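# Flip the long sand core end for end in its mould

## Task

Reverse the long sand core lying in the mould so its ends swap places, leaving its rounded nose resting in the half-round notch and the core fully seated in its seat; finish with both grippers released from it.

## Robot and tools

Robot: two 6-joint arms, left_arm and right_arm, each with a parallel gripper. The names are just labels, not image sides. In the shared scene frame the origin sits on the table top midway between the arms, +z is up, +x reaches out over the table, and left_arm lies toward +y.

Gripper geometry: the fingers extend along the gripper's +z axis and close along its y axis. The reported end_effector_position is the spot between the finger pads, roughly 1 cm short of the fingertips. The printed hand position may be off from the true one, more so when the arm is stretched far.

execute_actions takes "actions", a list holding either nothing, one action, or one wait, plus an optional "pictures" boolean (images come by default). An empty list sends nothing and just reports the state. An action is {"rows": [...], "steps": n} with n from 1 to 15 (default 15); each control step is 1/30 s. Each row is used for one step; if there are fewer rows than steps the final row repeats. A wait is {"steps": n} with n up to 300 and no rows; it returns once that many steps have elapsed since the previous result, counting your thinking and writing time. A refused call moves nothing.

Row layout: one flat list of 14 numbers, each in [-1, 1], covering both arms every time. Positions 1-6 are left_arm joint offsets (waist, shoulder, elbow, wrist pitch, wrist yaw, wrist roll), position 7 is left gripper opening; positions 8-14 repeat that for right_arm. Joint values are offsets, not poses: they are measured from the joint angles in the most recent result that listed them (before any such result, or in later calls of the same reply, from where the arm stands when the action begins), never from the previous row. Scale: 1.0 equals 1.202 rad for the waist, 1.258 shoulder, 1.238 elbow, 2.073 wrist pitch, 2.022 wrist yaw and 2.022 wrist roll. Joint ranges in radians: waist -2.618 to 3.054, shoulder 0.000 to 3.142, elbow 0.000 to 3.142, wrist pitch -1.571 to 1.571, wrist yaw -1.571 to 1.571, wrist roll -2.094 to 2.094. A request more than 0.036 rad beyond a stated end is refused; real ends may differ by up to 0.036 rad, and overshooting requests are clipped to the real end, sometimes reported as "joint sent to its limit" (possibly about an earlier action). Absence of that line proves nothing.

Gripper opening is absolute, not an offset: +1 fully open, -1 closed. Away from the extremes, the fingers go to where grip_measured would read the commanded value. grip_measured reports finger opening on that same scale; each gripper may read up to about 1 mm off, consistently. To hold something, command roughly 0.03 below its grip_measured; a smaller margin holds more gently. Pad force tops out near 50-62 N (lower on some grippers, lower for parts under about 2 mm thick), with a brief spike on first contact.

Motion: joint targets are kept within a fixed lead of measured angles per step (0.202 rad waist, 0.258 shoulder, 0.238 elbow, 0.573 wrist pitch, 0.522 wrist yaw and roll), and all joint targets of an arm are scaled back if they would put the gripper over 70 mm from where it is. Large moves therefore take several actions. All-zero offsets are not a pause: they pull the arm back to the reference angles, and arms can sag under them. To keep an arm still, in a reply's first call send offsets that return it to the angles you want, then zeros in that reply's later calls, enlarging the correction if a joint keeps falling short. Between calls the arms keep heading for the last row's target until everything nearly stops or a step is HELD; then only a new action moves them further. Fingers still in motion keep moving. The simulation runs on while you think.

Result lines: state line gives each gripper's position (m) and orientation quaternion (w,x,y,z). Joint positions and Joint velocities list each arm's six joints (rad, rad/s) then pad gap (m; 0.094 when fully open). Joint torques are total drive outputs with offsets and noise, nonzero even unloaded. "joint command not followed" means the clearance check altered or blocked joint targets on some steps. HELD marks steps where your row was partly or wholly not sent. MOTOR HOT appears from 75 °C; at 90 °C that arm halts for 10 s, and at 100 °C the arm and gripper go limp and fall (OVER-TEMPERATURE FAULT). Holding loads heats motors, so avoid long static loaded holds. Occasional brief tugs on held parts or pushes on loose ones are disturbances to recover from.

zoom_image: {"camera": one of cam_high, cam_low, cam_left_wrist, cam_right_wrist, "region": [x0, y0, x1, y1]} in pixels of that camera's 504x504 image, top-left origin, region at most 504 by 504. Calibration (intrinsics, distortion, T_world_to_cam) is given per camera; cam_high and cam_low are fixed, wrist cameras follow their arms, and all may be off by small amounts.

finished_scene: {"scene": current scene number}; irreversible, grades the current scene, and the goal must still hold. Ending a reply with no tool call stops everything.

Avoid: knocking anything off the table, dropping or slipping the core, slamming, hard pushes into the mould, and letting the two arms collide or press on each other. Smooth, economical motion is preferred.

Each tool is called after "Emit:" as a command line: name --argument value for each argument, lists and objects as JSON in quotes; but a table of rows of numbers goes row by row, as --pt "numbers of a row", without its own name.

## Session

Emit:
execute_actions --actions '[]'

Scene clock: 0.00 s of 5200.00 s.
left_arm: end_effector_position=(+0.3567, +0.3772, +0.1671) grip_measured=+1.000 end_effector_quat_wxyz=(+0.304, -0.549, +0.771, -0.108) | right_arm: end_effector_position=(+0.1112, -0.0884, +0.1740) grip_measured=+1.000 end_effector_quat_wxyz=(-0.460, +0.676, -0.423, +0.391)
Joint positions: left_arm=[-0.13   1.499  1.193 -0.637 -0.204 -1.233  0.094] | right_arm=[ 1.57   1.155  0.611 -0.546  1.259 -0.647  0.094]
Joint velocities: left_arm=[-0.012 -0.017 -0.022 -0.051 -0.022 -0.022  0.   ] | right_arm=[ 0.002  0.012 -0.002 -0.037  0.051  0.022  0.   ]
Joint torques (N m, as the arm reports them, + toward a larger angle): no reading
Motor temperatures (°C, as the motors report them): left_arm=[26 28 28 28 28 26] | right_arm=[27 27 27 33 27 25]
camera_calibration (this result's frames):
cam_left_wrist: T_world_to_cam=[[0.674377, -0.61624, 0.406772, -0.0716297], [-0.642594, -0.761162, -0.0877838, 0.57027], [0.363715, -0.20219, -0.909302, 0.205556], [0, 0, 0, 1]] pos_world=[0.339993, 0.431488, 0.26611]
cam_right_wrist: T_world_to_cam=[[0.15798, 0.128623, 0.979029, -0.185545], [-0.368334, -0.912243, 0.179285, -0.0566148], [0.916173, -0.388933, -0.0967401, -0.000461734], [0, 0, 0, 1]] pos_world=[0.00888224, -0.0279608, 0.191759]

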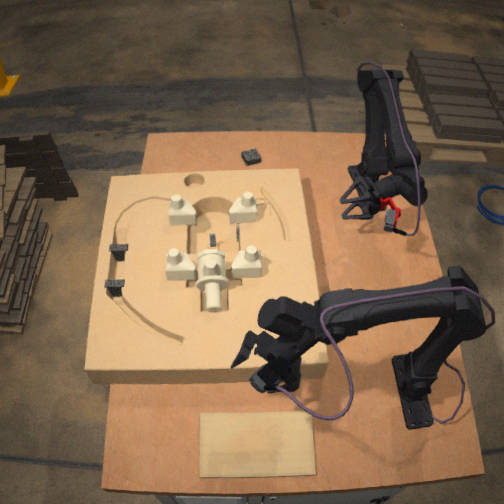

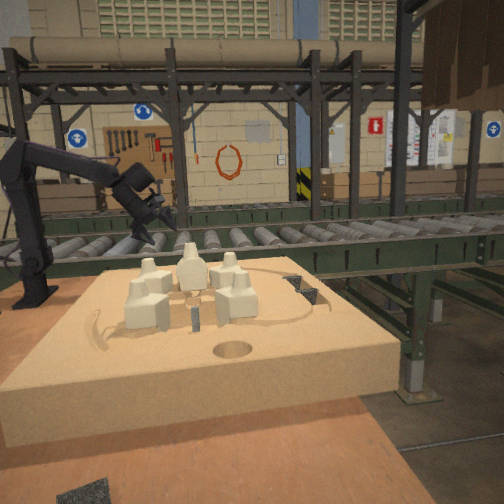

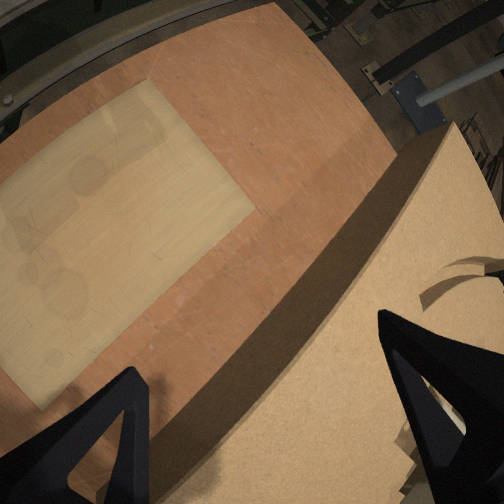

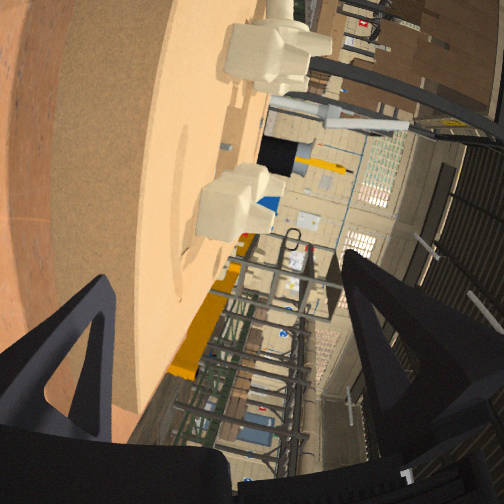

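Emit:
execute_actions --actions '[{"rows":[[-0.368,0.4,0.75,-0.13,0.1,0.607,0.4,0,-0.2,0,0,0,0,1]]}]' --pictures false

Emit:
execute_actions --actions '[{"steps":25}]' --pictures false

Emit:
execute_actions --actions '[{"rows":[[0,0.06,0.01,0,0,0,0.4,0,0,0,0,0,0,1]]}]'

Scene clock: 1.57 s of 5200.00 s.
left_arm: end_effector_position=(+0.4093, +0.1158, +0.1540) grip_measured=+0.401 end_effector_quat_wxyz=(+0.232, +0.111, +0.963, -0.081) | right_arm: end_effector_position=(+0.1140, -0.1078, +0.2194) grip_measured=+1.000 end_effector_quat_wxyz=(-0.532, +0.623, -0.477, +0.320)
Joint positions: left_arm=[-0.586  2.065  1.909 -0.919 -0.033 -0.28   0.066] | right_arm=[ 1.57   0.899  0.608 -0.541  1.254 -0.652  0.094]
Joint velocities: left_arm=[-0.051  0.007  1.131 -0.491  0.051  1.033 -0.001] | right_arm=[-0.012  0.007 -0.007  0.022  0.037 -0.051  0.   ]
Joint torques (N m, as the arm reports them, + toward a larger angle): left_arm=[  1.12 -13.99  10.1    1.83   0.1   -0.04] | right_arm=[-0.04 -1.04  8.27  0.97  0.49  0.03]
Motor temperatures (°C, as the motors report them): left_arm=[26 28 28 28 28 26] | right_arm=[27 27 27 33 27 25]
Steps of this call (steps 1 to 32: nothing new was sent; steps 33 to 47: all 15 steps of this action). Readings (joint positions):
33: left_arm=[-0.142 1.518 1.217 -0.672 -0.196 -1.189] | right_arm=[1.570 1.133 0.610 -0.545 1.252 -0.648]
34: left_arm=[-0.168 1.558 1.269 -0.721 -0.181 -1.125] | right_arm=[1.570 1.077 0.602 -0.550 1.244 -0.651]
36: left_arm=[-0.249 1.667 1.376 -0.758 -0.142 -0.998] | right_arm=[1.570 0.955 0.603 -0.550 1.247 -0.651]
40: left_arm=[-0.417 1.894 1.577 -0.801 -0.085 -0.745] | right_arm=[1.570 0.898 0.608 -0.540 1.255 -0.651]
47: the state above

Scene clock: 2.40 s of 5200.00 s.
left_arm: end_effector_position=(+0.4319, +0.1022, +0.2627) grip_measured=+0.401 end_effector_quat_wxyz=(+0.361, +0.227, +0.900, -0.093) | right_arm: end_effector_position=(+0.1140, -0.1078, +0.2194) grip_measured=+1.000 end_effector_quat_wxyz=(-0.532, +0.623, -0.477, +0.320)
Joint positions: left_arm=[-0.58   2.006  2.106 -0.907 -0.008 -0.013  0.066] | right_arm=[ 1.57   0.899  0.608 -0.541  1.254 -0.652  0.094]
Joint velocities: left_arm=[-0.002 -0.012  0.002 -0.066 -0.037  0.022  0.   ] | right_arm=[ 0.002  0.002 -0.002 -0.007 -0.051 -0.022  0.   ]
Joint torques (N m, as the arm reports them, + toward a larger angle): left_arm=[  0.58 -10.86   7.71   1.45   0.06   0.03] | right_arm=[-0.06 -0.99  8.21  0.97  0.48  0.03]
Motor temperatures (°C, as the motors report them): left_arm=[26 28 28 29 28 26] | right_arm=[27 27 27 33 27 25]
Steps of this call (steps 1 to 25: the robot went on to your last target). Readings (joint positions):
1: left_arm=[-0.587 2.064 1.949 -0.927 -0.028 -0.245] | right_arm=[1.570 0.899 0.608 -0.541 1.254 -0.652]
2: left_arm=[-0.586 2.063 1.988 -0.925 -0.025 -0.212] | right_arm=[1.570 0.899 0.608 -0.541 1.254 -0.652]
4: left_arm=[-0.583 2.053 2.054 -0.919 -0.019 -0.146] | right_arm=[1.570 0.899 0.608 -0.541 1.254 -0.652]
8: left_arm=[-0.580 2.011 2.102 -0.903 -0.013 -0.067] | right_arm=[1.570 0.899 0.608 -0.541 1.254 -0.652]
25: the state above

Scene clock: 2.90 s of 5200.00 s.
left_arm: end_effector_position=(+0.4411, +0.0971, +0.2090) grip_measured=+0.401 end_effector_quat_wxyz=(+0.313, +0.232, +0.918, -0.080) | right_arm: end_effector_position=(+0.1139, -0.1075, +0.2191) grip_measured=+1.000 end_effector_quat_wxyz=(-0.531, +0.624, -0.475, +0.320)
Joint positions: left_arm=[-0.58   2.107  2.109 -0.915 -0.008 -0.013  0.066] | right_arm=[ 1.57   0.899  0.608 -0.541  1.252 -0.656  0.094]
Joint velocities: left_arm=[-0.007  0.012 -0.002  0.037 -0.007 -0.095 -0.   ] | right_arm=[-0.002  0.012  0.002 -0.037 -0.037  0.007  0.   ]
Joint torques (N m, as the arm reports them, + toward a larger angle): left_arm=[  0.01 -13.26   7.25   1.4    0.    -0.02] | right_arm=[-0.02 -1.27  7.91  1.02  0.47  0.01]
Motor temperatures (°C, as the motors report them): left_arm=[26 28 28 29 28 26] | right_arm=[27 27 27 33 27 25]
Steps of this call (steps 1 to 15: all 15 steps of this action). Readings (joint positions):
1: left_arm=[-0.580 2.012 2.107 -0.907 -0.008 -0.013] | right_arm=[1.570 0.899 0.608 -0.541 1.254 -0.652]
2: left_arm=[-0.580 2.019 2.109 -0.904 -0.008 -0.013] | right_arm=[1.570 0.899 0.608 -0.541 1.254 -0.653]
4: left_arm=[-0.580 2.044 2.109 -0.903 -0.008 -0.013] | right_arm=[1.570 0.899 0.608 -0.541 1.253 -0.654]
8: left_arm=[-0.580 2.096 2.109 -0.908 -0.008 -0.013] | right_arm=[1.570 0.899 0.608 -0.541 1.252 -0.655]
15: the state above
camera_calibration (this result's frames):
cam_left_wrist: T_world_to_cam=[[-0.665339, -0.732469, -0.144268, 0.399218], [-0.709663, 0.680537, -0.182342, 0.32433], [0.231739, -0.0189376, -0.972594, 0.20992], [0, 0, 0, 1]] pos_world=[0.447133, 0.0756715, 0.3209]
cam_right_wrist: T_world_to_cam=[[0.200527, -0.110669, 0.973417, -0.257052], [-0.359391, -0.932638, -0.0319975, -0.0381379], [0.911387, -0.343421, -0.226793, 0.0279124], [0, 0, 0, 1]] pos_world=[0.0124004, -0.0544309, 0.255329]

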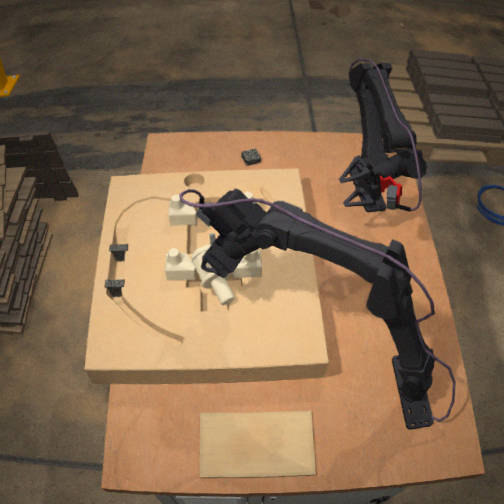

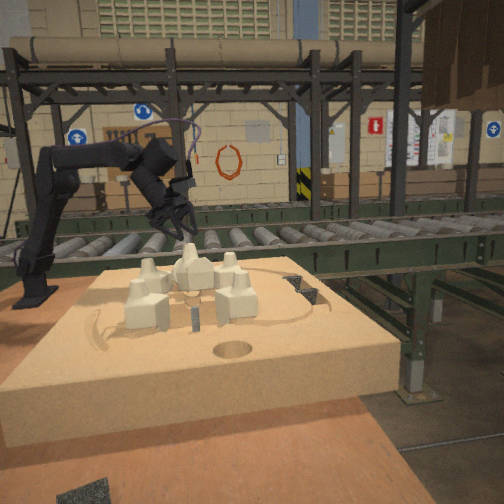

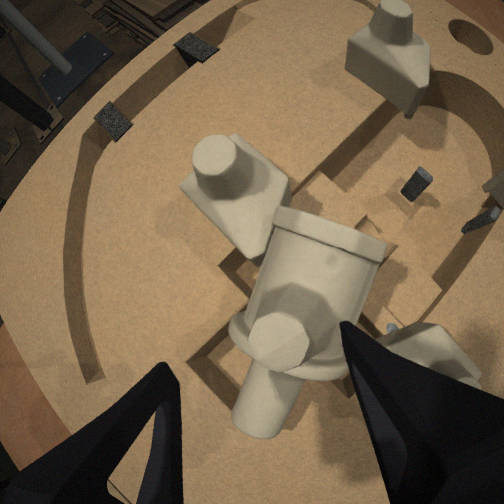

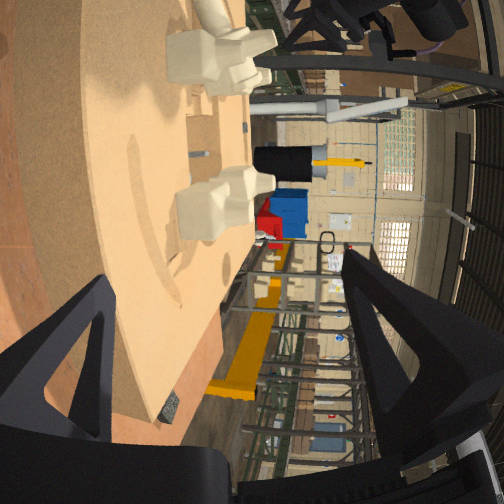

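Emit:
execute_actions --actions '[{"rows":[[-0.01,0.045,0,0.01,0,0,0.4,0,0,0,0,0,0,1]]}]'

Emit:
execute_actions --actions '[{"rows":[[0,-0.02,0.005,0,0,0,-0.33,0,0,0,0,0,0,1]]}]'

Scene clock: 4.73 s of 5200.00 s.
left_arm: end_effector_position=(+0.4461, +0.0911, +0.1686) grip_measured=+0.401 end_effector_quat_wxyz=(+0.281, +0.237, +0.927, -0.072) | right_arm: end_effector_position=(+0.1137, -0.1073, +0.2188) grip_measured=+1.000 end_effector_quat_wxyz=(-0.530, +0.626, -0.474, +0.320)
Joint positions: left_arm=[-0.585  2.185  2.109 -0.906 -0.008 -0.013  0.066] | right_arm=[ 1.57   0.899  0.608 -0.541  1.25  -0.659  0.094]
Joint velocities: left_arm=[-0.007 -0.007 -0.002 -0.066  0.095 -0.037 -0.001] | right_arm=[-0.007 -0.002 -0.017 -0.095 -0.125  0.066  0.   ]
Joint torques (N m, as the arm reports them, + toward a larger angle): left_arm=[ -0.54 -13.52   6.36   1.35  -0.01  -0.02] | right_arm=[-0.01 -1.25  7.91  1.01  0.47  0.03]
Motor temperatures (°C, as the motors report them): left_arm=[26 29 29 29 28 26] | right_arm=[27 27 28 33 27 25]
Steps of this call (steps 1 to 15: the robot went on to your last target; steps 16 to 40: nothing new was sent; steps 41 to 55: all 15 steps of this action). Readings (joint positions):
41: left_arm=[-0.580 2.112 2.109 -0.915 -0.008 -0.013] | right_arm=[1.570 0.899 0.608 -0.541 1.252 -0.656]
42: left_arm=[-0.580 2.117 2.109 -0.909 -0.008 -0.013] | right_arm=[1.570 0.899 0.608 -0.541 1.251 -0.657]
44: left_arm=[-0.582 2.136 2.109 -0.906 -0.008 -0.013] | right_arm=[1.570 0.899 0.608 -0.541 1.251 -0.658]
48: left_arm=[-0.585 2.176 2.109 -0.906 -0.008 -0.013] | right_arm=[1.570 0.899 0.608 -0.541 1.250 -0.659]
55: the state above
camera_calibration (this result's frames):
cam_left_wrist: T_world_to_cam=[[-0.67712, -0.724541, -0.128643, 0.394252], [-0.715214, 0.689108, -0.116617, 0.315225], [0.173143, 0.0130437, -0.98481, 0.194693], [0, 0, 0, 1]] pos_world=[0.4587, 0.065888, 0.279214]
cam_right_wrist: T_world_to_cam=[[0.201084, -0.106564, 0.97376, -0.256411], [-0.357135, -0.93362, -0.0284223, -0.0391305], [0.912151, -0.342049, -0.225794, 0.0279237], [0, 0, 0, 1]] pos_world=[0.0121145, -0.054306, 0.254876]

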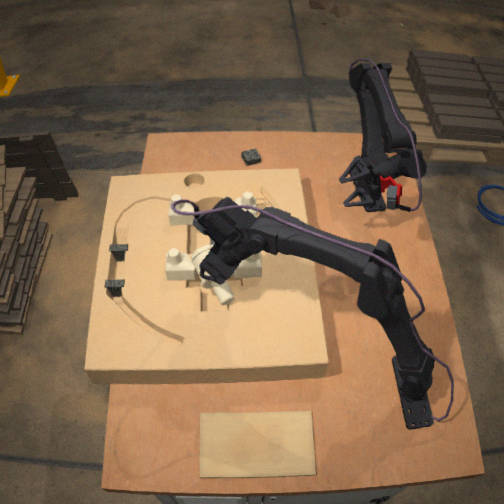

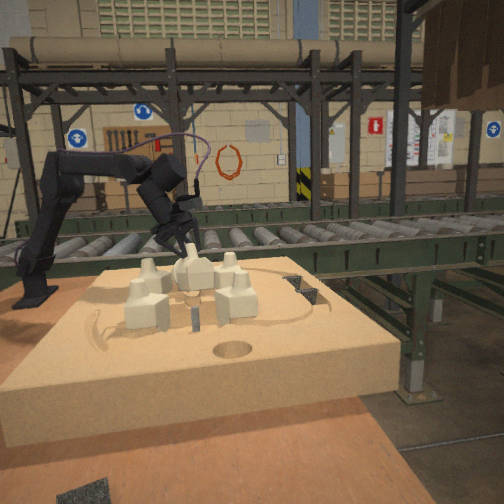

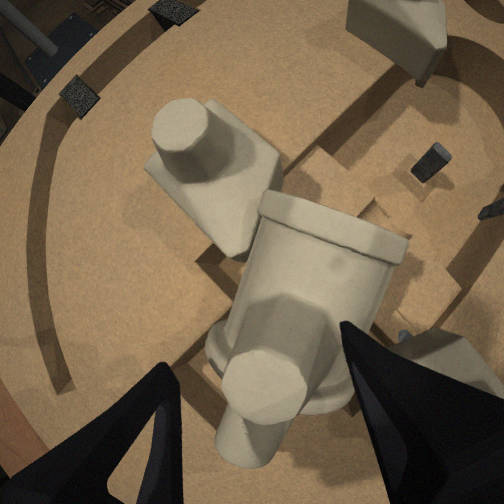

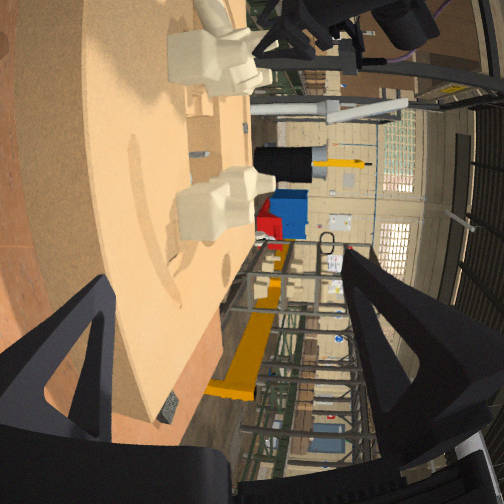

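Scene clock: 5.23 s of 5200.00 s.
left_arm: end_effector_position=(+0.4422, +0.0883, +0.1692) grip_measured=-0.297 end_effector_quat_wxyz=(+0.276, +0.240, +0.927, -0.078) | right_arm: end_effector_position=(+0.1135, -0.1071, +0.2185) grip_measured=+1.000 end_effector_quat_wxyz=(-0.529, +0.628, -0.473, +0.320)
Joint positions: left_arm=[-0.588  2.182  2.109 -0.915  0.005 -0.013  0.033] | right_arm=[ 1.57   0.899  0.608 -0.541  1.248 -0.663  0.094]
Joint velocities: left_arm=[-0.012 -0.002  0.002 -0.037 -0.007 -0.066  0.001] | right_arm=[ 0.022  0.017 -0.002 -0.11   0.007 -0.037  0.   ]
Joint torques (N m, as the arm reports them, + toward a larger angle): left_arm=[  0.28 -13.59   6.96   1.32  -0.14  -0.04] | right_arm=[-0.02 -1.27  7.91  1.02  0.46  0.02]
Motor temperatures (°C, as the motors report them): left_arm=[26 29 29 29 28 26] | right_arm=[27 27 28 33 27 25]
Steps of this call (steps 1 to 15: all 15 steps of this action). Readings (joint positions):
1: left_arm=[-0.585 2.185 2.109 -0.906 -0.008 -0.013] | right_arm=[1.570 0.899 0.608 -0.541 1.249 -0.660]
2: left_arm=[-0.585 2.185 2.109 -0.905 -0.000 -0.014] | right_arm=[1.570 0.899 0.608 -0.541 1.249 -0.661]
4: left_arm=[-0.588 2.182 2.109 -0.915 0.005 -0.012] | right_arm=[1.570 0.899 0.608 -0.541 1.248 -0.662]
8: left_arm=[-0.588 2.182 2.109 -0.915 0.005 -0.013] | right_arm=[1.570 0.899 0.608 -0.541 1.248 -0.663]
15: the state above
camera_calibration (this result's frames):
cam_left_wrist: T_world_to_cam=[[-0.686522, -0.717622, -0.117074, 0.391159], [-0.708563, 0.696416, -0.113767, 0.31033], [0.163174, 0.00485082, -0.986585, 0.20143], [0, 0, 0, 1]] pos_world=[0.455559, 0.0636083, 0.279828]
cam_right_wrist: T_world_to_cam=[[0.201626, -0.102459, 0.974089, -0.255767], [-0.35487, -0.934585, -0.0248494, -0.0401192], [0.912915, -0.340664, -0.224796, 0.0279376], [0, 0, 0, 1]] pos_world=[0.0118276, -0.0541831, 0.254423]

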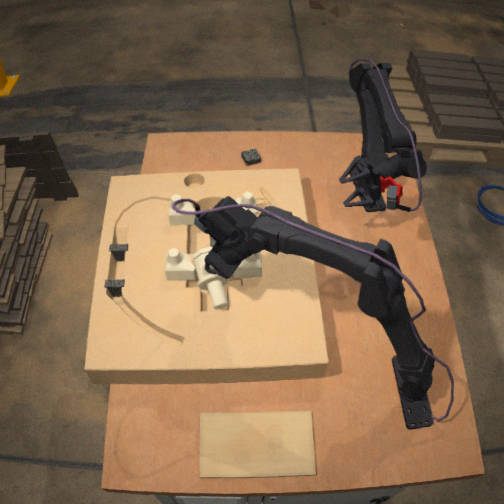

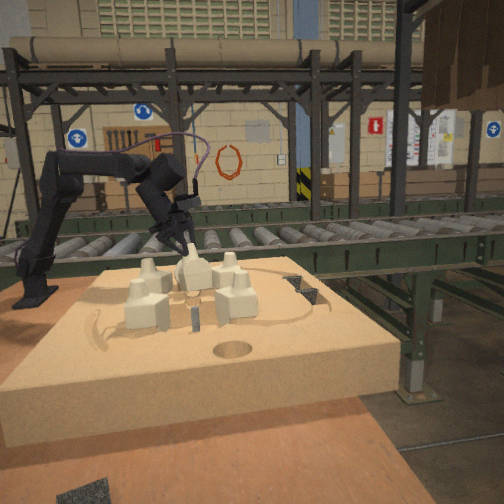

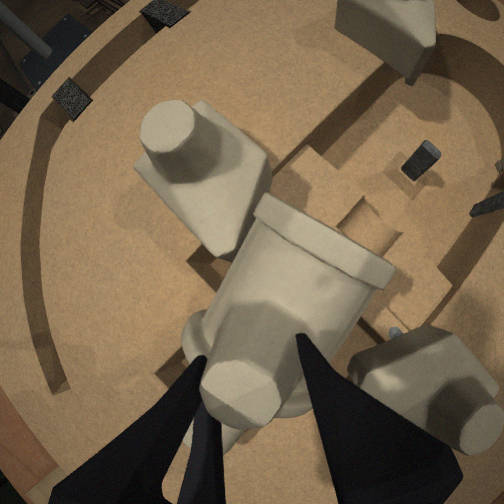

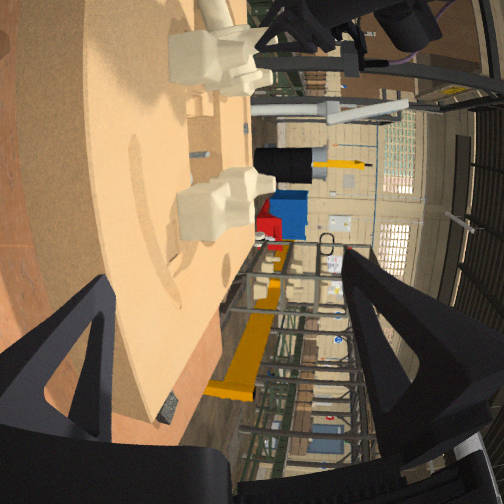

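Lift high with the shoulder, then swing.

Emit:
execute_actions --actions '[{"rows":[[0,-0.12,0.09,0,0,0,-0.36,0,0,0,0,0,0,1]]}]' --pictures false

Emit:
execute_actions --actions '[{"rows":[[0,-0.16,0.045,0.01,0,0,-0.36,0,0,0,0,0,0,1]]}]' --pictures false

Emit:
execute_actions --actions '[{"rows":[[0.15,-0.17,-0.06,0.04,0,0,-0.36,0,0,0,0,0,0,1]]}]' --pictures false

Emit:
execute_actions --actions '[{"rows":[[0.17,-0.15,-0.1,0.06,0,0,-0.36,0,0,0,0,0,0,1]]}]' --pictures false

Emit:
execute_actions --actions '[{"rows":[[0.17,-0.12,-0.1,0.08,0,0,-0.36,0,0,0,0,0,0,1]]}]'

Scene clock: 7.27 s of 5200.00 s.
left_arm: end_effector_position=(+0.4244, +0.0988, +0.1926) grip_measured=-0.297 end_effector_quat_wxyz=(+0.264, +0.241, +0.931, -0.073) | right_arm: end_effector_position=(+0.1134, -0.1068, +0.2182) grip_measured=+1.000 end_effector_quat_wxyz=(-0.528, +0.629, -0.472, +0.320)
Joint positions: left_arm=[-0.588  2.134  2.142 -1.024  0.003 -0.013  0.033] | right_arm=[ 1.57   0.899  0.608 -0.541  1.245 -0.667  0.094]
Joint velocities: left_arm=[-0.012 -0.066  0.032 -0.037  0.007 -0.037 -0.   ] | right_arm=[-0.007 -0.012 -0.002 -0.007  0.037 -0.007  0.   ]
Joint torques (N m, as the arm reports them, + toward a larger angle): left_arm=[  0.03 -17.08  11.41   1.93   0.01  -0.02] | right_arm=[-0.03 -1.28  7.92  1.01  0.47  0.04]
Motor temperatures (°C, as the motors report them): left_arm=[26 30 29 29 28 26] | right_arm=[27 27 28 33 28 25]
Steps of this call (steps 1 to 15: the robot went on to your last target; steps 16 to 46: nothing new was sent; steps 47 to 61: all 15 steps of this action). Readings (joint positions):
47: left_arm=[-0.588 2.178 2.112 -0.917 0.005 -0.013] | right_arm=[1.570 0.899 0.608 -0.541 1.247 -0.664]
48: left_arm=[-0.588 2.178 2.116 -0.924 0.005 -0.013] | right_arm=[1.570 0.899 0.608 -0.541 1.247 -0.665]
50: left_arm=[-0.588 2.171 2.122 -0.949 0.003 -0.013] | right_arm=[1.570 0.899 0.608 -0.541 1.246 -0.666]
54: left_arm=[-0.588 2.154 2.129 -0.997 0.003 -0.013] | right_arm=[1.570 0.899 0.608 -0.541 1.246 -0.667]
61: the state above

Scene clock: 7.77 s of 5200.00 s.
left_arm: end_effector_position=(+0.4000, +0.1148, +0.2509) grip_measured=-0.297 end_effector_quat_wxyz=(+0.294, +0.237, +0.923, -0.077) | right_arm: end_effector_position=(+0.1132, -0.1066, +0.2180) grip_measured=+1.000 end_effector_quat_wxyz=(-0.527, +0.631, -0.470, +0.321)
Joint positions: left_arm=[-0.588  1.998  2.142 -1.097 -0.007 -0.013  0.033] | right_arm=[ 1.57   0.899  0.608 -0.541  1.243 -0.671  0.094]
Joint velocities: left_arm=[-0.002 -0.178  0.007 -0.022  0.037 -0.022  0.   ] | right_arm=[-0.007  0.002  0.002 -0.051  0.022  0.037  0.   ]
Joint torques (N m, as the arm reports them, + toward a larger angle): left_arm=[  0.01 -14.14  10.89   2.05   0.07  -0.04] | right_arm=[-0.03 -1.28  7.92  1.02  0.46  0.02]
Motor temperatures (°C, as the motors report them): left_arm=[26 30 29 30 28 26] | right_arm=[27 27 28 33 28 25]
Steps of this call (steps 1 to 15: all 15 steps of this action). Readings (joint positions):
1: left_arm=[-0.588 2.128 2.142 -1.028 0.003 -0.013] | right_arm=[1.570 0.899 0.608 -0.541 1.245 -0.668]
2: left_arm=[-0.588 2.123 2.142 -1.037 0.003 -0.013] | right_arm=[1.570 0.899 0.608 -0.541 1.244 -0.669]
4: left_arm=[-0.588 2.105 2.142 -1.053 -0.003 -0.013] | right_arm=[1.570 0.899 0.608 -0.541 1.244 -0.669]
8: left_arm=[-0.588 2.064 2.142 -1.073 -0.017 -0.013] | right_arm=[1.570 0.899 0.608 -0.541 1.243 -0.671]
15: the state above

Scene clock: 8.27 s of 5200.00 s.
left_arm: end_effector_position=(+0.4033, +0.2223, +0.2840) grip_measured=-0.297 end_effector_quat_wxyz=(+0.316, +0.142, +0.937, -0.039) | right_arm: end_effector_position=(+0.1130, -0.1064, +0.2177) grip_measured=+1.000 end_effector_quat_wxyz=(-0.527, +0.632, -0.469, +0.321)
Joint positions: left_arm=[-0.392  1.837  2.043 -1.129 -0.03  -0.013  0.033] | right_arm=[ 1.57   0.899  0.608 -0.541  1.241 -0.675  0.094]
Joint velocities: left_arm=[-0.149 -0.022 -0.012 -0.007  0.125  0.095  0.   ] | right_arm=[-0.007 -0.002  0.007  0.022  0.037 -0.007  0.   ]
Joint torques (N m, as the arm reports them, + toward a larger angle): left_arm=[ -0.75 -12.45   8.07   2.24   0.07  -0.03] | right_arm=[-0.01 -1.27  7.93  1.02  0.47  0.01]
Motor temperatures (°C, as the motors report them): left_arm=[26 31 29 30 28 26] | right_arm=[27 27 28 33 28 25]
Steps of this call (steps 1 to 15: all 15 steps of this action). Readings (joint positions):
1: left_arm=[-0.580 1.986 2.132 -1.093 -0.002 -0.013] | right_arm=[1.570 0.899 0.608 -0.541 1.243 -0.672]
2: left_arm=[-0.567 1.969 2.110 -1.090 0.014 -0.013] | right_arm=[1.570 0.899 0.608 -0.541 1.242 -0.672]
4: left_arm=[-0.522 1.936 2.077 -1.099 0.027 -0.013] | right_arm=[1.570 0.899 0.608 -0.541 1.241 -0.673]
8: left_arm=[-0.418 1.884 2.044 -1.131 0.001 -0.013] | right_arm=[1.570 0.899 0.608 -0.541 1.241 -0.674]
15: the state above

Scene clock: 8.77 s of 5200.00 s.
left_arm: end_effector_position=(+0.3889, +0.3275, +0.2852) grip_measured=-0.297 end_effector_quat_wxyz=(+0.313, +0.038, +0.949, +0.004) | right_arm: end_effector_position=(+0.1128, -0.1061, +0.2174) grip_measured=+1.000 end_effector_quat_wxyz=(-0.526, +0.634, -0.468, +0.321)
Joint positions: left_arm=[-0.177  1.705  1.893 -1.125 -0.048 -0.012  0.033] | right_arm=[ 1.57   0.899  0.608 -0.541  1.238 -0.679  0.094]
Joint velocities: left_arm=[-0.168 -0.002  0.007  0.007  0.168  0.007 -0.001] | right_arm=[ 0.002  0.007  0.002  0.022  0.051 -0.051  0.   ]
Joint torques (N m, as the arm reports them, + toward a larger angle): left_arm=[ -0.13 -11.58   8.24   2.22  -0.11  -0.03] | right_arm=[-0.02 -1.27  7.92  1.02  0.46  0.02]
Motor temperatures (°C, as the motors report them): left_arm=[26 31 29 30 29 26] | right_arm=[27 27 28 33 28 25]
Steps of this call (steps 1 to 15: all 15 steps of this action). Readings (joint positions):
1: left_arm=[-0.384 1.826 2.024 -1.118 -0.019 -0.012] | right_arm=[1.570 0.899 0.608 -0.541 1.240 -0.676]
2: left_arm=[-0.366 1.806 1.988 -1.105 0.008 -0.012] | right_arm=[1.570 0.899 0.608 -0.541 1.240 -0.676]
4: left_arm=[-0.303 1.773 1.937 -1.106 0.024 -0.012] | right_arm=[1.570 0.899 0.608 -0.541 1.239 -0.677]
8: left_arm=[-0.178 1.732 1.894 -1.131 -0.029 -0.012] | right_arm=[1.570 0.899 0.608 -0.541 1.239 -0.678]
15: the state above

Scene clock: 9.27 s of 5200.00 s.
left_arm: end_effector_position=(+0.3665, +0.4177, +0.2709) grip_measured=-0.297 end_effector_quat_wxyz=(+0.303, -0.063, +0.950, +0.041) | right_arm: end_effector_position=(+0.1127, -0.1059, +0.2171) grip_measured=+1.000 end_effector_quat_wxyz=(-0.525, +0.636, -0.466, +0.321)
Joint positions: left_arm=[ 0.033  1.616  1.745 -1.081 -0.058 -0.011  0.033] | right_arm=[ 1.57   0.899  0.608 -0.541  1.236 -0.683  0.094]
Joint velocities: left_arm=[-0.1   -0.027  0.002 -0.022  0.198  0.081 -0.   ] | right_arm=[ 0.002  0.012  0.007  0.007 -0.007 -0.007  0.   ]
Joint torques (N m, as the arm reports them, + toward a larger angle): left_arm=[  0.01 -11.3    8.26   2.25  -0.18  -0.02] | right_arm=[-0.03 -1.25  7.92  1.02  0.45  0.03]
Motor temperatures (°C, as the motors report them): left_arm=[26 31 29 30 29 26] | right_arm=[27 27 28 33 28 25]
Steps of this call (steps 1 to 15: all 15 steps of this action). Readings (joint positions):
1: left_arm=[-0.165 1.694 1.872 -1.108 -0.033 -0.011] | right_arm=[1.570 0.899 0.608 -0.541 1.238 -0.679]
2: left_arm=[-0.140 1.673 1.832 -1.086 0.000 -0.011] | right_arm=[1.570 0.899 0.608 -0.541 1.238 -0.680]
4: left_arm=[-0.061 1.643 1.778 -1.073 0.013 -0.011] | right_arm=[1.570 0.899 0.608 -0.541 1.237 -0.681]
8: left_arm=[0.053 1.625 1.745 -1.087 -0.064 -0.011] | right_arm=[1.570 0.899 0.608 -0.541 1.236 -0.682]
15: the state above
camera_calibration (this result's frames):
cam_left_wrist: T_world_to_cam=[[-0.102329, -0.979185, -0.175287, 0.498425], [-0.982577, 0.126978, -0.135717, 0.383057], [0.15515, 0.158346, -0.975118, 0.248213], [0, 0, 0, 1]] pos_world=[0.388876, 0.400107, 0.381391]
cam_right_wrist: T_world_to_cam=[[0.203996, -0.0815777, 0.975567, -0.25246], [-0.343317, -0.939195, -0.00674704, -0.045077], [0.916798, -0.333552, -0.219599, 0.0279872], [0, 0, 0, 1]] pos_world=[0.0103664, -0.053596, 0.252133]

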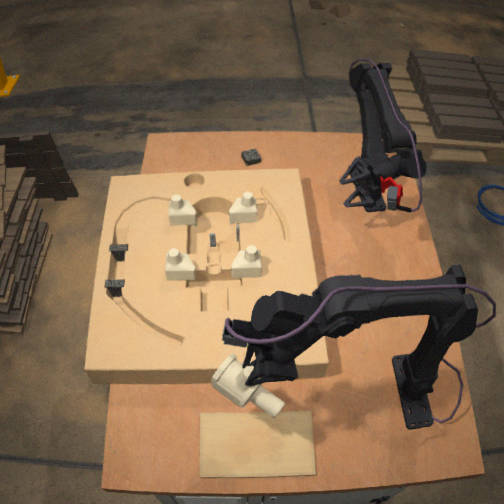

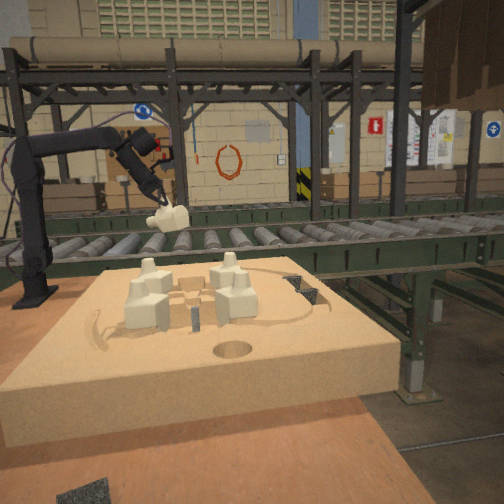

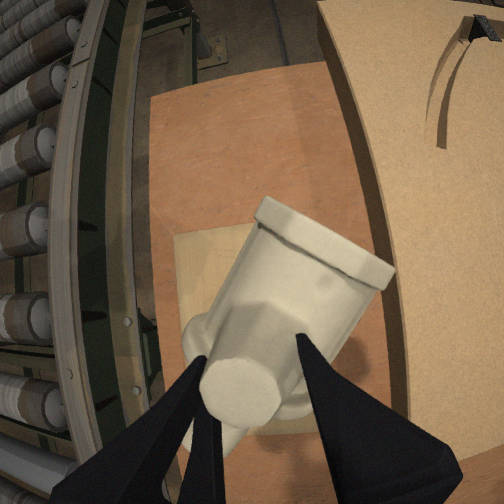

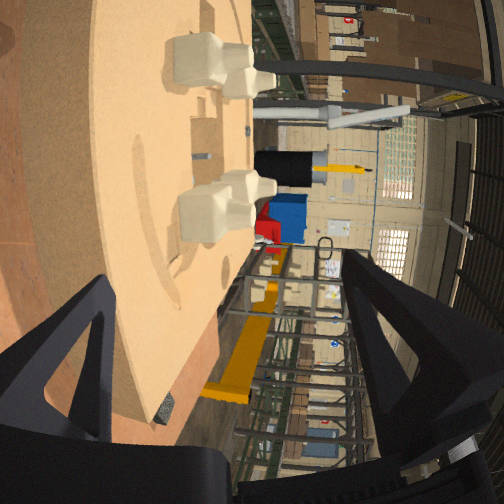

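Emit:
execute_actions --actions '[{"rows":[[0.153,-0.035,-0.12,0.12,0.028,0,-0.36,0,0,0,0,0,0,1]]}]' --pictures false

Emit:
execute_actions --actions '[{"rows":[[0,-0.04,-0.12,0.13,0,0,-0.36,0,0,0,0,0,0,1]]}]' --pictures false

Emit:
execute_actions --actions '[{"rows":[[0,-0.04,-0.08,0.12,0,0,-0.36,0,0,0,0,0,0,1]]}]' --pictures false

Emit:
execute_actions --actions '[{"rows":[[0,-0.04,-0.03,0.08,0,0,-0.36,0,0,0,0,0,0,1]]}]' --pictures false

Emit:
execute_actions --actions '[{"rows":[[0,-0.02,-0.01,0.02,0,0,-0.36,0,0,0,0,0,0,1]]}]' --pictures false

Scene clock: 11.80 s of 5200.00 s.
left_arm: end_effector_position=(+0.3544, +0.4863, +0.2126) grip_measured=-0.297 end_effector_quat_wxyz=(+0.268, -0.146, +0.951, +0.044) | right_arm: end_effector_position=(+0.1125, -0.1057, +0.2168) grip_measured=+1.000 end_effector_quat_wxyz=(-0.524, +0.637, -0.465, +0.321)
Joint positions: left_arm=[ 0.222  1.63   1.559 -0.949 -0.013 -0.01   0.033] | right_arm=[ 1.57   0.899  0.608 -0.541  1.234 -0.687  0.094]
Joint velocities: left_arm=[-0.056 -0.007  0.012  0.198  0.081 -0.037 -0.   ] | right_arm=[ 0.017 -0.007  0.007 -0.037  0.022 -0.022  0.   ]
Joint torques (N m, as the arm reports them, + toward a larger angle): left_arm=[ -0.1  -11.4    9.66   2.04  -0.07  -0.06] | right_arm=[-0.02 -1.28  7.93  1.02  0.46  0.03]
Motor temperatures (°C, as the motors report them): left_arm=[26 31 29 32 29 26] | right_arm=[27 27 28 34 28 25]
Steps of this call (steps 1 to 30: the robot went on to your last target; steps 31 to 61: nothing new was sent; steps 62 to 76: all 15 steps of this action). Readings (joint positions):
62: left_arm=[0.048 1.610 1.719 -1.054 -0.031 -0.009] | right_arm=[1.570 0.899 0.608 -0.541 1.236 -0.684]
63: left_arm=[0.081 1.595 1.674 -1.015 0.009 -0.010] | right_arm=[1.570 0.899 0.608 -0.541 1.235 -0.684]
65: left_arm=[0.162 1.595 1.613 -0.967 0.022 -0.010] | right_arm=[1.570 0.899 0.608 -0.541 1.235 -0.685]
69: left_arm=[0.243 1.627 1.564 -0.965 -0.034 -0.010] | right_arm=[1.570 0.899 0.608 -0.541 1.234 -0.686]
76: the state above

Scene clock: 12.30 s of 5200.00 s.
left_arm: end_effector_position=(+0.3518, +0.4846, +0.1608) grip_measured=-0.297 end_effector_quat_wxyz=(+0.252, -0.146, +0.956, +0.041) | right_arm: end_effector_position=(+0.1124, -0.1055, +0.2166) grip_measured=+1.000 end_effector_quat_wxyz=(-0.523, +0.639, -0.464, +0.321)
Joint positions: left_arm=[ 0.221  1.633  1.373 -0.794 -0.01  -0.01   0.033] | right_arm=[ 1.57   0.899  0.608 -0.541  1.232 -0.69   0.094]
Joint velocities: left_arm=[ 0.012 -0.002  0.012  0.051  0.037 -0.007 -0.   ] | right_arm=[-0.012  0.002 -0.002  0.022 -0.037 -0.051  0.   ]
Joint torques (N m, as the arm reports them, + toward a larger angle): left_arm=[  0.01 -11.26   9.66   1.94  -0.03  -0.04] | right_arm=[-0.04 -1.29  7.92  1.02  0.46  0.01]
Motor temperatures (°C, as the motors report them): left_arm=[26 31 29 32 29 26] | right_arm=[27 27 28 34 28 25]
Steps of this call (steps 1 to 15: all 15 steps of this action). Readings (joint positions):
1: left_arm=[0.221 1.624 1.533 -0.918 -0.009 -0.010] | right_arm=[1.570 0.899 0.608 -0.541 1.234 -0.687]
2: left_arm=[0.221 1.610 1.489 -0.871 -0.009 -0.010] | right_arm=[1.570 0.899 0.608 -0.541 1.233 -0.688]
4: left_arm=[0.221 1.607 1.427 -0.817 -0.009 -0.010] | right_arm=[1.570 0.899 0.608 -0.541 1.233 -0.689]
8: left_arm=[0.221 1.629 1.377 -0.818 -0.010 -0.010] | right_arm=[1.570 0.899 0.608 -0.541 1.232 -0.690]
15: the state above

Scene clock: 12.80 s of 5200.00 s.
left_arm: end_effector_position=(+0.3499, +0.4842, +0.1308) grip_measured=-0.297 end_effector_quat_wxyz=(+0.257, -0.146, +0.954, +0.042) | right_arm: end_effector_position=(+0.1122, -0.1052, +0.2163) grip_measured=+1.000 end_effector_quat_wxyz=(-0.522, +0.640, -0.462, +0.322)
Joint positions: left_arm=[ 0.221  1.627  1.241 -0.659 -0.011 -0.01   0.033] | right_arm=[ 1.57   0.899  0.608 -0.541  1.23  -0.695  0.094]
Joint velocities: left_arm=[ 0.007 -0.002  0.002  0.066 -0.022 -0.037  0.   ] | right_arm=[-0.002 -0.002 -0.007  0.007  0.051  0.007  0.   ]
Joint torques (N m, as the arm reports them, + toward a larger angle): left_arm=[  0.1  -10.42   9.22   1.96   0.01  -0.02] | right_arm=[-0.03 -1.28  7.93  1.02  0.46  0.02]
Motor temperatures (°C, as the motors report them): left_arm=[26 31 30 32 29 26] | right_arm=[27 27 28 34 28 25]
Steps of this call (steps 1 to 15: all 15 steps of this action). Readings (joint positions):
1: left_arm=[0.221 1.629 1.356 -0.769 -0.010 -0.010] | right_arm=[1.570 0.899 0.608 -0.541 1.231 -0.691]
2: left_arm=[0.221 1.620 1.325 -0.730 -0.011 -0.010] | right_arm=[1.570 0.899 0.608 -0.541 1.231 -0.692]
4: left_arm=[0.221 1.619 1.281 -0.682 -0.011 -0.010] | right_arm=[1.570 0.899 0.608 -0.541 1.230 -0.693]
8: left_arm=[0.221 1.627 1.244 -0.680 -0.011 -0.010] | right_arm=[1.570 0.899 0.608 -0.541 1.230 -0.694]
15: the state above

Scene clock: 13.30 s of 5200.00 s.
left_arm: end_effector_position=(+0.3463, +0.4833, +0.1161) grip_measured=-0.297 end_effector_quat_wxyz=(+0.257, -0.146, +0.954, +0.042) | right_arm: end_effector_position=(+0.1120, -0.1050, +0.2161) grip_measured=+1.000 end_effector_quat_wxyz=(-0.522, +0.642, -0.461, +0.322)
Joint positions: left_arm=[ 0.221  1.623  1.178 -0.6   -0.012 -0.01   0.033] | right_arm=[ 1.57   0.899  0.608 -0.541  1.228 -0.698  0.094]
Joint velocities: left_arm=[-0.007 -0.017 -0.027 -0.007  0.051  0.007  0.001] | right_arm=[-0.027 -0.007 -0.017 -0.081 -0.007 -0.007  0.   ]
Joint torques (N m, as the arm reports them, + toward a larger angle): left_arm=[  0.04 -10.56   8.63   2.02   0.    -0.03] | right_arm=[-0.04 -1.28  7.93  1.02  0.45  0.02]
Motor temperatures (°C, as the motors report them): left_arm=[26 31 30 32 29 26] | right_arm=[27 27 28 34 28 25]
Steps of this call (steps 1 to 15: all 15 steps of this action). Readings (joint positions):
1: left_arm=[0.221 1.626 1.234 -0.647 -0.011 -0.010] | right_arm=[1.570 0.899 0.608 -0.541 1.229 -0.695]
2: left_arm=[0.221 1.623 1.221 -0.628 -0.012 -0.010] | right_arm=[1.570 0.899 0.608 -0.541 1.229 -0.696]
4: left_arm=[0.221 1.623 1.198 -0.605 -0.012 -0.010] | right_arm=[1.570 0.899 0.608 -0.541 1.228 -0.697]
8: left_arm=[0.221 1.623 1.179 -0.606 -0.012 -0.010] | right_arm=[1.570 0.899 0.608 -0.541 1.228 -0.698]
15: the state above

Scene clock: 13.80 s of 5200.00 s.
left_arm: end_effector_position=(+0.3722, +0.4911, +0.1295) grip_measured=-0.325 end_effector_quat_wxyz=(+0.321, -0.143, +0.935, +0.051) | right_arm: end_effector_position=(+0.1119, -0.1048, +0.2158) grip_measured=+1.000 end_effector_quat_wxyz=(-0.521, +0.643, -0.460, +0.322)
Joint positions: left_arm=[ 0.221  1.624  1.158 -0.442 -0.012 -0.008  0.032] | right_arm=[ 1.57   0.899  0.608 -0.541  1.225 -0.702  0.094]
Joint velocities: left_arm=[ 0.002 -0.1    0.002 -0.139  0.022 -0.051 -0.   ] | right_arm=[ 0.012  0.012 -0.012  0.037  0.022  0.007  0.   ]
Joint torques (N m, as the arm reports them, + toward a larger angle): left_arm=[ 0.04 -8.8   7.38  0.59 -0.01 -0.05] | right_arm=[-0.03 -1.28  7.93  1.02  0.45  0.03]
Motor temperatures (°C, as the motors report them): left_arm=[26 31 30 32 29 26] | right_arm=[27 27 28 34 28 25]
Steps of this call (steps 1 to 15: all 15 steps of this action). Readings (joint positions):
1: left_arm=[0.221 1.623 1.175 -0.600 -0.012 -0.010] | right_arm=[1.570 0.899 0.608 -0.541 1.227 -0.699]
2: left_arm=[0.221 1.623 1.171 -0.599 -0.012 -0.010] | right_arm=[1.570 0.899 0.608 -0.541 1.227 -0.700]
4: left_arm=[0.221 1.624 1.159 -0.605 -0.012 -0.010] | right_arm=[1.570 0.899 0.608 -0.541 1.226 -0.701]
8: left_arm=[0.221 1.627 1.152 -0.593 -0.012 -0.008] | right_arm=[1.570 0.899 0.608 -0.541 1.226 -0.701]
15: the state above

A tug.

Emit:
execute_actions --actions '[{"steps":20}]'

Scene clock: 15.13 s of 5200.00 s.
left_arm: end_effector_position=(+0.3433, +0.4827, +0.1072) grip_measured=-0.335 end_effector_quat_wxyz=(+0.253, -0.139, +0.956, +0.046) | right_arm: end_effector_position=(+0.1119, -0.1048, +0.2158) grip_measured=+1.000 end_effector_quat_wxyz=(-0.521, +0.643, -0.460, +0.322)
Joint positions: left_arm=[ 0.219  1.624  1.147 -0.574 -0.017  0.004  0.031] | right_arm=[ 1.57   0.899  0.608 -0.541  1.225 -0.702  0.094]
Joint velocities: left_arm=[-0.022 -0.012  0.007  0.066 -0.051  0.037 -0.   ] | right_arm=[-0.012 -0.007  0.012 -0.081 -0.037  0.066  0.   ]
Joint torques (N m, as the arm reports them, + toward a larger angle): left_arm=[ 0.21 -9.08  7.99  1.3   0.04 -0.18] | right_arm=[-0.03 -1.28  7.93  1.02  0.46  0.02]
Motor temperatures (°C, as the motors report them): left_arm=[26 31 30 32 29 26] | right_arm=[27 27 28 34 28 25]
Steps of this call (steps 1 to 30: the robot went on to your last target; steps 31 to 40: nothing new was sent). Readings (joint positions):
1: left_arm=[0.221 1.623 1.158 -0.455 -0.012 -0.008] | right_arm=[1.570 0.899 0.608 -0.541 1.225 -0.702]
2: left_arm=[0.221 1.623 1.158 -0.482 -0.012 -0.008] | right_arm=[1.570 0.899 0.608 -0.541 1.225 -0.702]
4: left_arm=[0.221 1.628 1.150 -0.549 -0.012 -0.008] | right_arm=[1.570 0.899 0.608 -0.541 1.225 -0.702]
8: left_arm=[0.219 1.624 1.147 -0.573 -0.017 0.003] | right_arm=[1.570 0.899 0.608 -0.541 1.225 -0.702]
40: the state above
All arms were judged still, so your last target was given up. Only a new action makes them travel on or press farther. Fingers that are still opening or closing keep moving.
camera_calibration (this result's frames):
cam_left_wrist: T_world_to_cam=[[0.0327128, -0.991262, -0.127786, 0.485424], [-0.998589, -0.0270652, -0.0456848, 0.400065], [0.0418271, 0.1291, -0.990749, 0.136539], [0, 0, 0, 1]] pos_world=[0.37791, 0.474383, 0.215584]
cam_right_wrist: T_world_to_cam=[[0.205419, -0.0608986, 0.976777, -0.249162], [-0.332032, -0.943204, 0.0110219, -0.0498575], [0.920629, -0.326585, -0.213973, 0.0278979], [0, 0, 0, 1]] pos_world=[0.00894485, -0.0530884, 0.249895]

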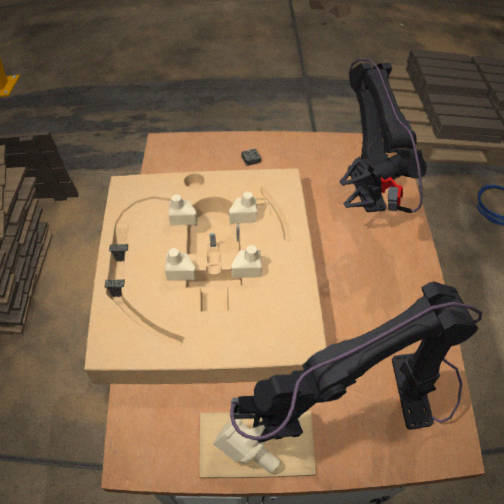

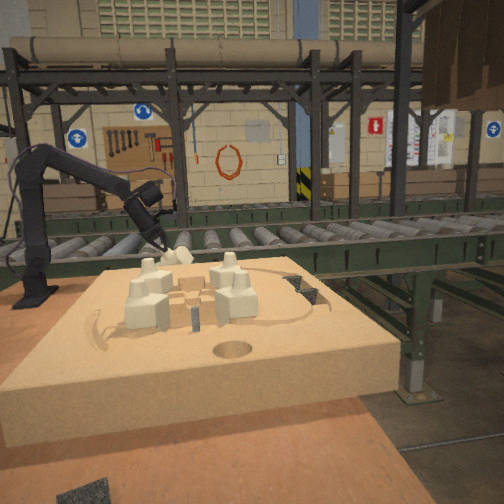

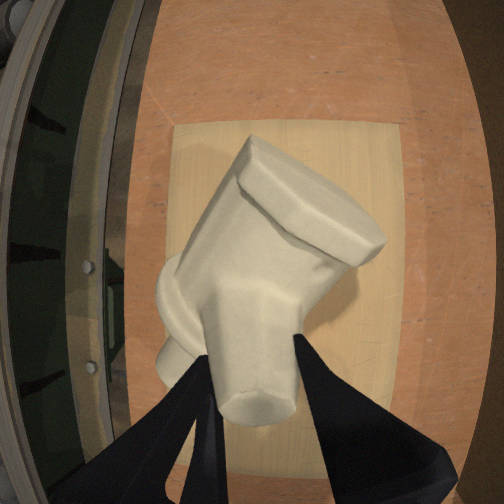

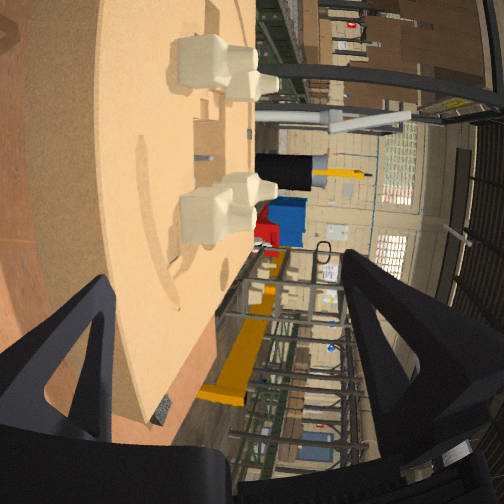

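Emit:
execute_actions --actions '[{"rows":[[0,-0.04,0.25,-0.12,0,0,-0.4,0,0,0,0,0,0,1]]}]' --pictures false

Emit:
execute_actions --actions '[{"rows":[[0,0.08,0.25,-0.11,0,0,-0.4,0,0,0,0,0,0,1]]}]' --pictures false

Emit:
execute_actions --actions '[{"rows":[[0,0.1,0.23,-0.09,0,0,-0.4,0,0,0,0,0,0,1]]}]'

Emit:
zoom_image --camera "cam_low" --region '[100, 160, 240, 290]'

Scene clock: 17.63 s of 5200.00 s.
left_arm: end_effector_position=(+0.3412, +0.4819, +0.1723) grip_measured=-0.337 end_effector_quat_wxyz=(+0.237, -0.139, +0.960, +0.043) | right_arm: end_effector_position=(+0.1117, -0.1046, +0.2155) grip_measured=+1.000 end_effector_quat_wxyz=(-0.520, +0.645, -0.458, +0.322)
Joint positions: left_arm=[ 0.219  1.616  1.414 -0.882 -0.016  0.005  0.031] | right_arm=[ 1.57   0.899  0.608 -0.541  1.223 -0.706  0.094]
Joint velocities: left_arm=[-0.017  0.002  0.017 -0.286  0.007 -0.051 -0.   ] | right_arm=[-0.007  0.002  0.007 -0.022  0.007 -0.007  0.   ]
Joint torques (N m, as the arm reports them, + toward a larger angle): left_arm=[  0.   -10.21  10.02   1.97  -0.03  -0.04] | right_arm=[-0.02 -1.28  7.92  1.03  0.45  0.04]
Motor temperatures (°C, as the motors report them): left_arm=[26 31 30 32 29 26] | right_arm=[27 27 28 34 28 25]
Steps of this call (steps 1 to 60: nothing new was sent; steps 61 to 75: all 15 steps of this action). Readings (joint positions):
61: left_arm=[0.219 1.627 1.173 -0.611 -0.017 0.005] | right_arm=[1.570 0.899 0.608 -0.541 1.225 -0.703]
62: left_arm=[0.219 1.639 1.222 -0.678 -0.015 0.005] | right_arm=[1.570 0.899 0.608 -0.541 1.225 -0.704]
64: left_arm=[0.219 1.644 1.305 -0.768 -0.015 0.005] | right_arm=[1.570 0.899 0.608 -0.541 1.224 -0.705]
68: left_arm=[0.219 1.627 1.399 -0.846 -0.016 0.005] | right_arm=[1.570 0.899 0.608 -0.541 1.223 -0.706]
75: the state above

Scene clock: 18.13 s of 5200.00 s.
left_arm: end_effector_position=(+0.3396, +0.4813, +0.1813) grip_measured=-0.339 end_effector_quat_wxyz=(+0.160, -0.140, +0.977, +0.031) | right_arm: end_effector_position=(+0.1115, -0.1044, +0.2153) grip_measured=+1.000 end_effector_quat_wxyz=(-0.519, +0.646, -0.457, +0.322)
Joint positions: left_arm=[ 0.219  1.759  1.673 -1.157 -0.015  0.005  0.031] | right_arm=[ 1.57   0.899  0.608 -0.541  1.221 -0.71   0.094]
Joint velocities: left_arm=[-0.007 -0.017 -0.017 -0.183 -0.051 -0.095 -0.001] | right_arm=[ 0.012 -0.022  0.002 -0.022  0.007 -0.066  0.   ]
Joint torques (N m, as the arm reports them, + toward a larger angle): left_arm=[  0.   -11.21  10.38   1.44  -0.01  -0.03] | right_arm=[-0.02 -1.27  7.93  1.03  0.45  0.03]
Motor temperatures (°C, as the motors report them): left_arm=[26 31 30 32 29 26] | right_arm=[27 27 28 34 28 25]
Steps of this call (steps 1 to 15: all 15 steps of this action). Readings (joint positions):
1: left_arm=[0.219 1.634 1.445 -0.933 -0.016 0.005] | right_arm=[1.570 0.899 0.608 -0.541 1.223 -0.707]
2: left_arm=[0.219 1.671 1.512 -1.007 -0.015 0.005] | right_arm=[1.570 0.899 0.608 -0.541 1.223 -0.708]
4: left_arm=[0.219 1.735 1.616 -1.082 -0.015 0.005] | right_arm=[1.570 0.899 0.608 -0.541 1.222 -0.708]
8: left_arm=[0.219 1.759 1.666 -1.109 -0.015 0.005] | right_arm=[1.570 0.899 0.608 -0.541 1.222 -0.709]
15: the state above

Scene clock: 18.63 s of 5200.00 s.
left_arm: end_effector_position=(+0.3440, +0.4824, +0.1756) grip_measured=-0.339 end_effector_quat_wxyz=(+0.087, -0.141, +0.986, +0.020) | right_arm: end_effector_position=(+0.1114, -0.1042, +0.2150) grip_measured=+1.000 end_effector_quat_wxyz=(-0.518, +0.648, -0.456, +0.323)
Joint positions: left_arm=[ 0.219  1.929  1.906 -1.368 -0.015  0.005  0.031] | right_arm=[ 1.57   0.899  0.608 -0.541  1.219 -0.714  0.094]
Joint velocities: left_arm=[-0.007 -0.022  0.002 -0.081  0.007  0.066 -0.   ] | right_arm=[ 0.007  0.002 -0.017  0.037  0.037 -0.022  0.   ]
Joint torques (N m, as the arm reports them, + toward a larger angle): left_arm=[  0.06 -12.47  10.4    0.98  -0.02  -0.03] | right_arm=[-0.03 -1.28  7.93  1.03  0.45  0.02]
Motor temperatures (°C, as the motors report them): left_arm=[26 31 30 32 29 26] | right_arm=[27 27 28 34 28 25]
Steps of this call (steps 1 to 15: all 15 steps of this action). Readings (joint positions):
1: left_arm=[0.219 1.781 1.707 -1.200 -0.016 0.005] | right_arm=[1.570 0.899 0.608 -0.541 1.221 -0.711]
2: left_arm=[0.219 1.823 1.779 -1.262 -0.015 0.005] | right_arm=[1.570 0.899 0.608 -0.541 1.220 -0.711]
4: left_arm=[0.219 1.889 1.874 -1.313 -0.015 0.005] | right_arm=[1.570 0.899 0.608 -0.541 1.220 -0.713]
8: left_arm=[0.219 1.928 1.906 -1.319 -0.014 0.005] | right_arm=[1.570 0.899 0.608 -0.541 1.220 -0.713]
15: the state above
camera_calibration (this result's frames):
cam_left_wrist: T_world_to_cam=[[0.00365183, -0.999397, -0.0345413, 0.491385], [-0.960369, -0.013132, 0.278421, 0.32704], [-0.278707, 0.0321556, -0.959838, 0.3559], [0, 0, 0, 1]] pos_world=[0.411477, 0.483939, 0.267525]
cam_right_wrist: T_world_to_cam=[[0.205821, -0.0484384, 0.97739, -0.247166], [-0.325332, -0.945352, 0.0216585, -0.0526786], [0.922928, -0.322434, -0.210332, 0.0277703], [0, 0, 0, 1]] pos_world=[0.00810397, -0.0528181, 0.24856]

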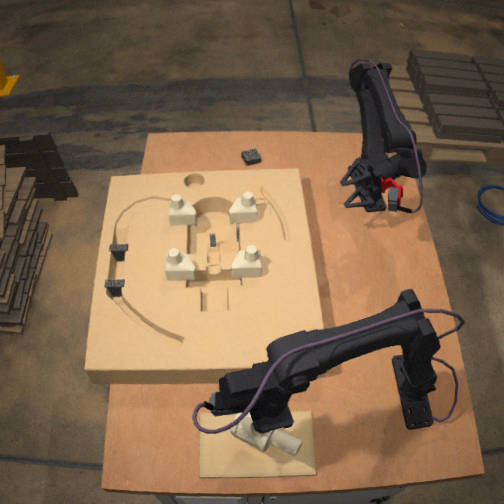

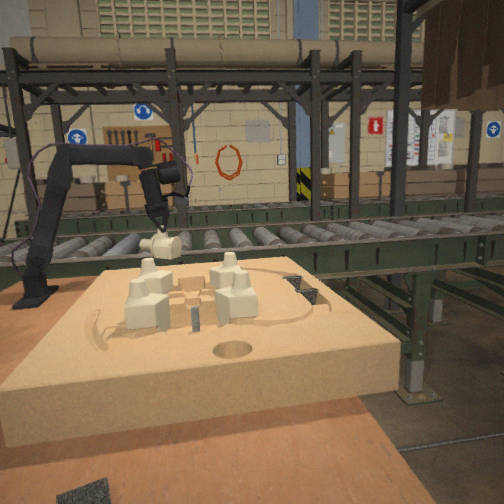

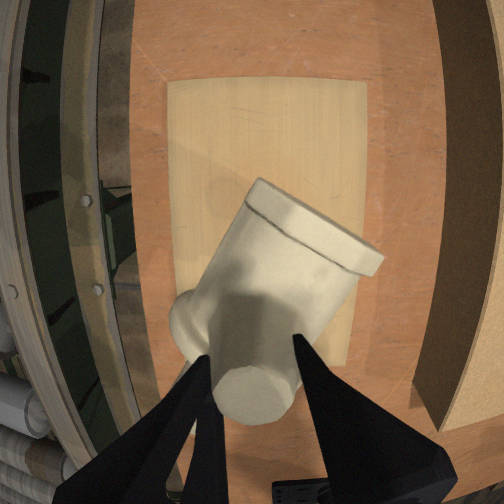

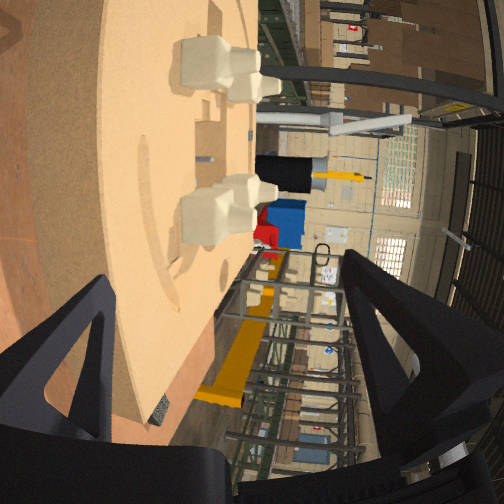

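Region (100, 160, 240, 290) of cam_low's 504x504 image, scaled by 3.600, with more detail than that image has; it fills the top 468 rows of this view, and the rest is white.

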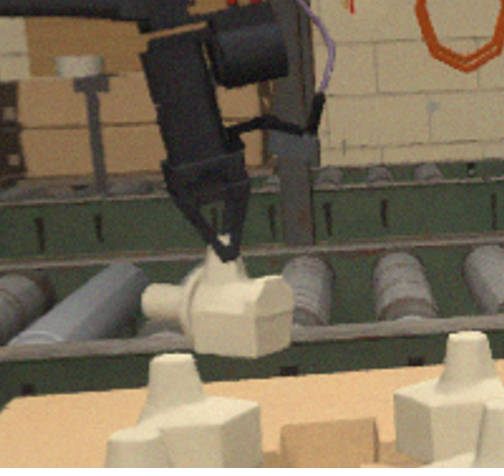

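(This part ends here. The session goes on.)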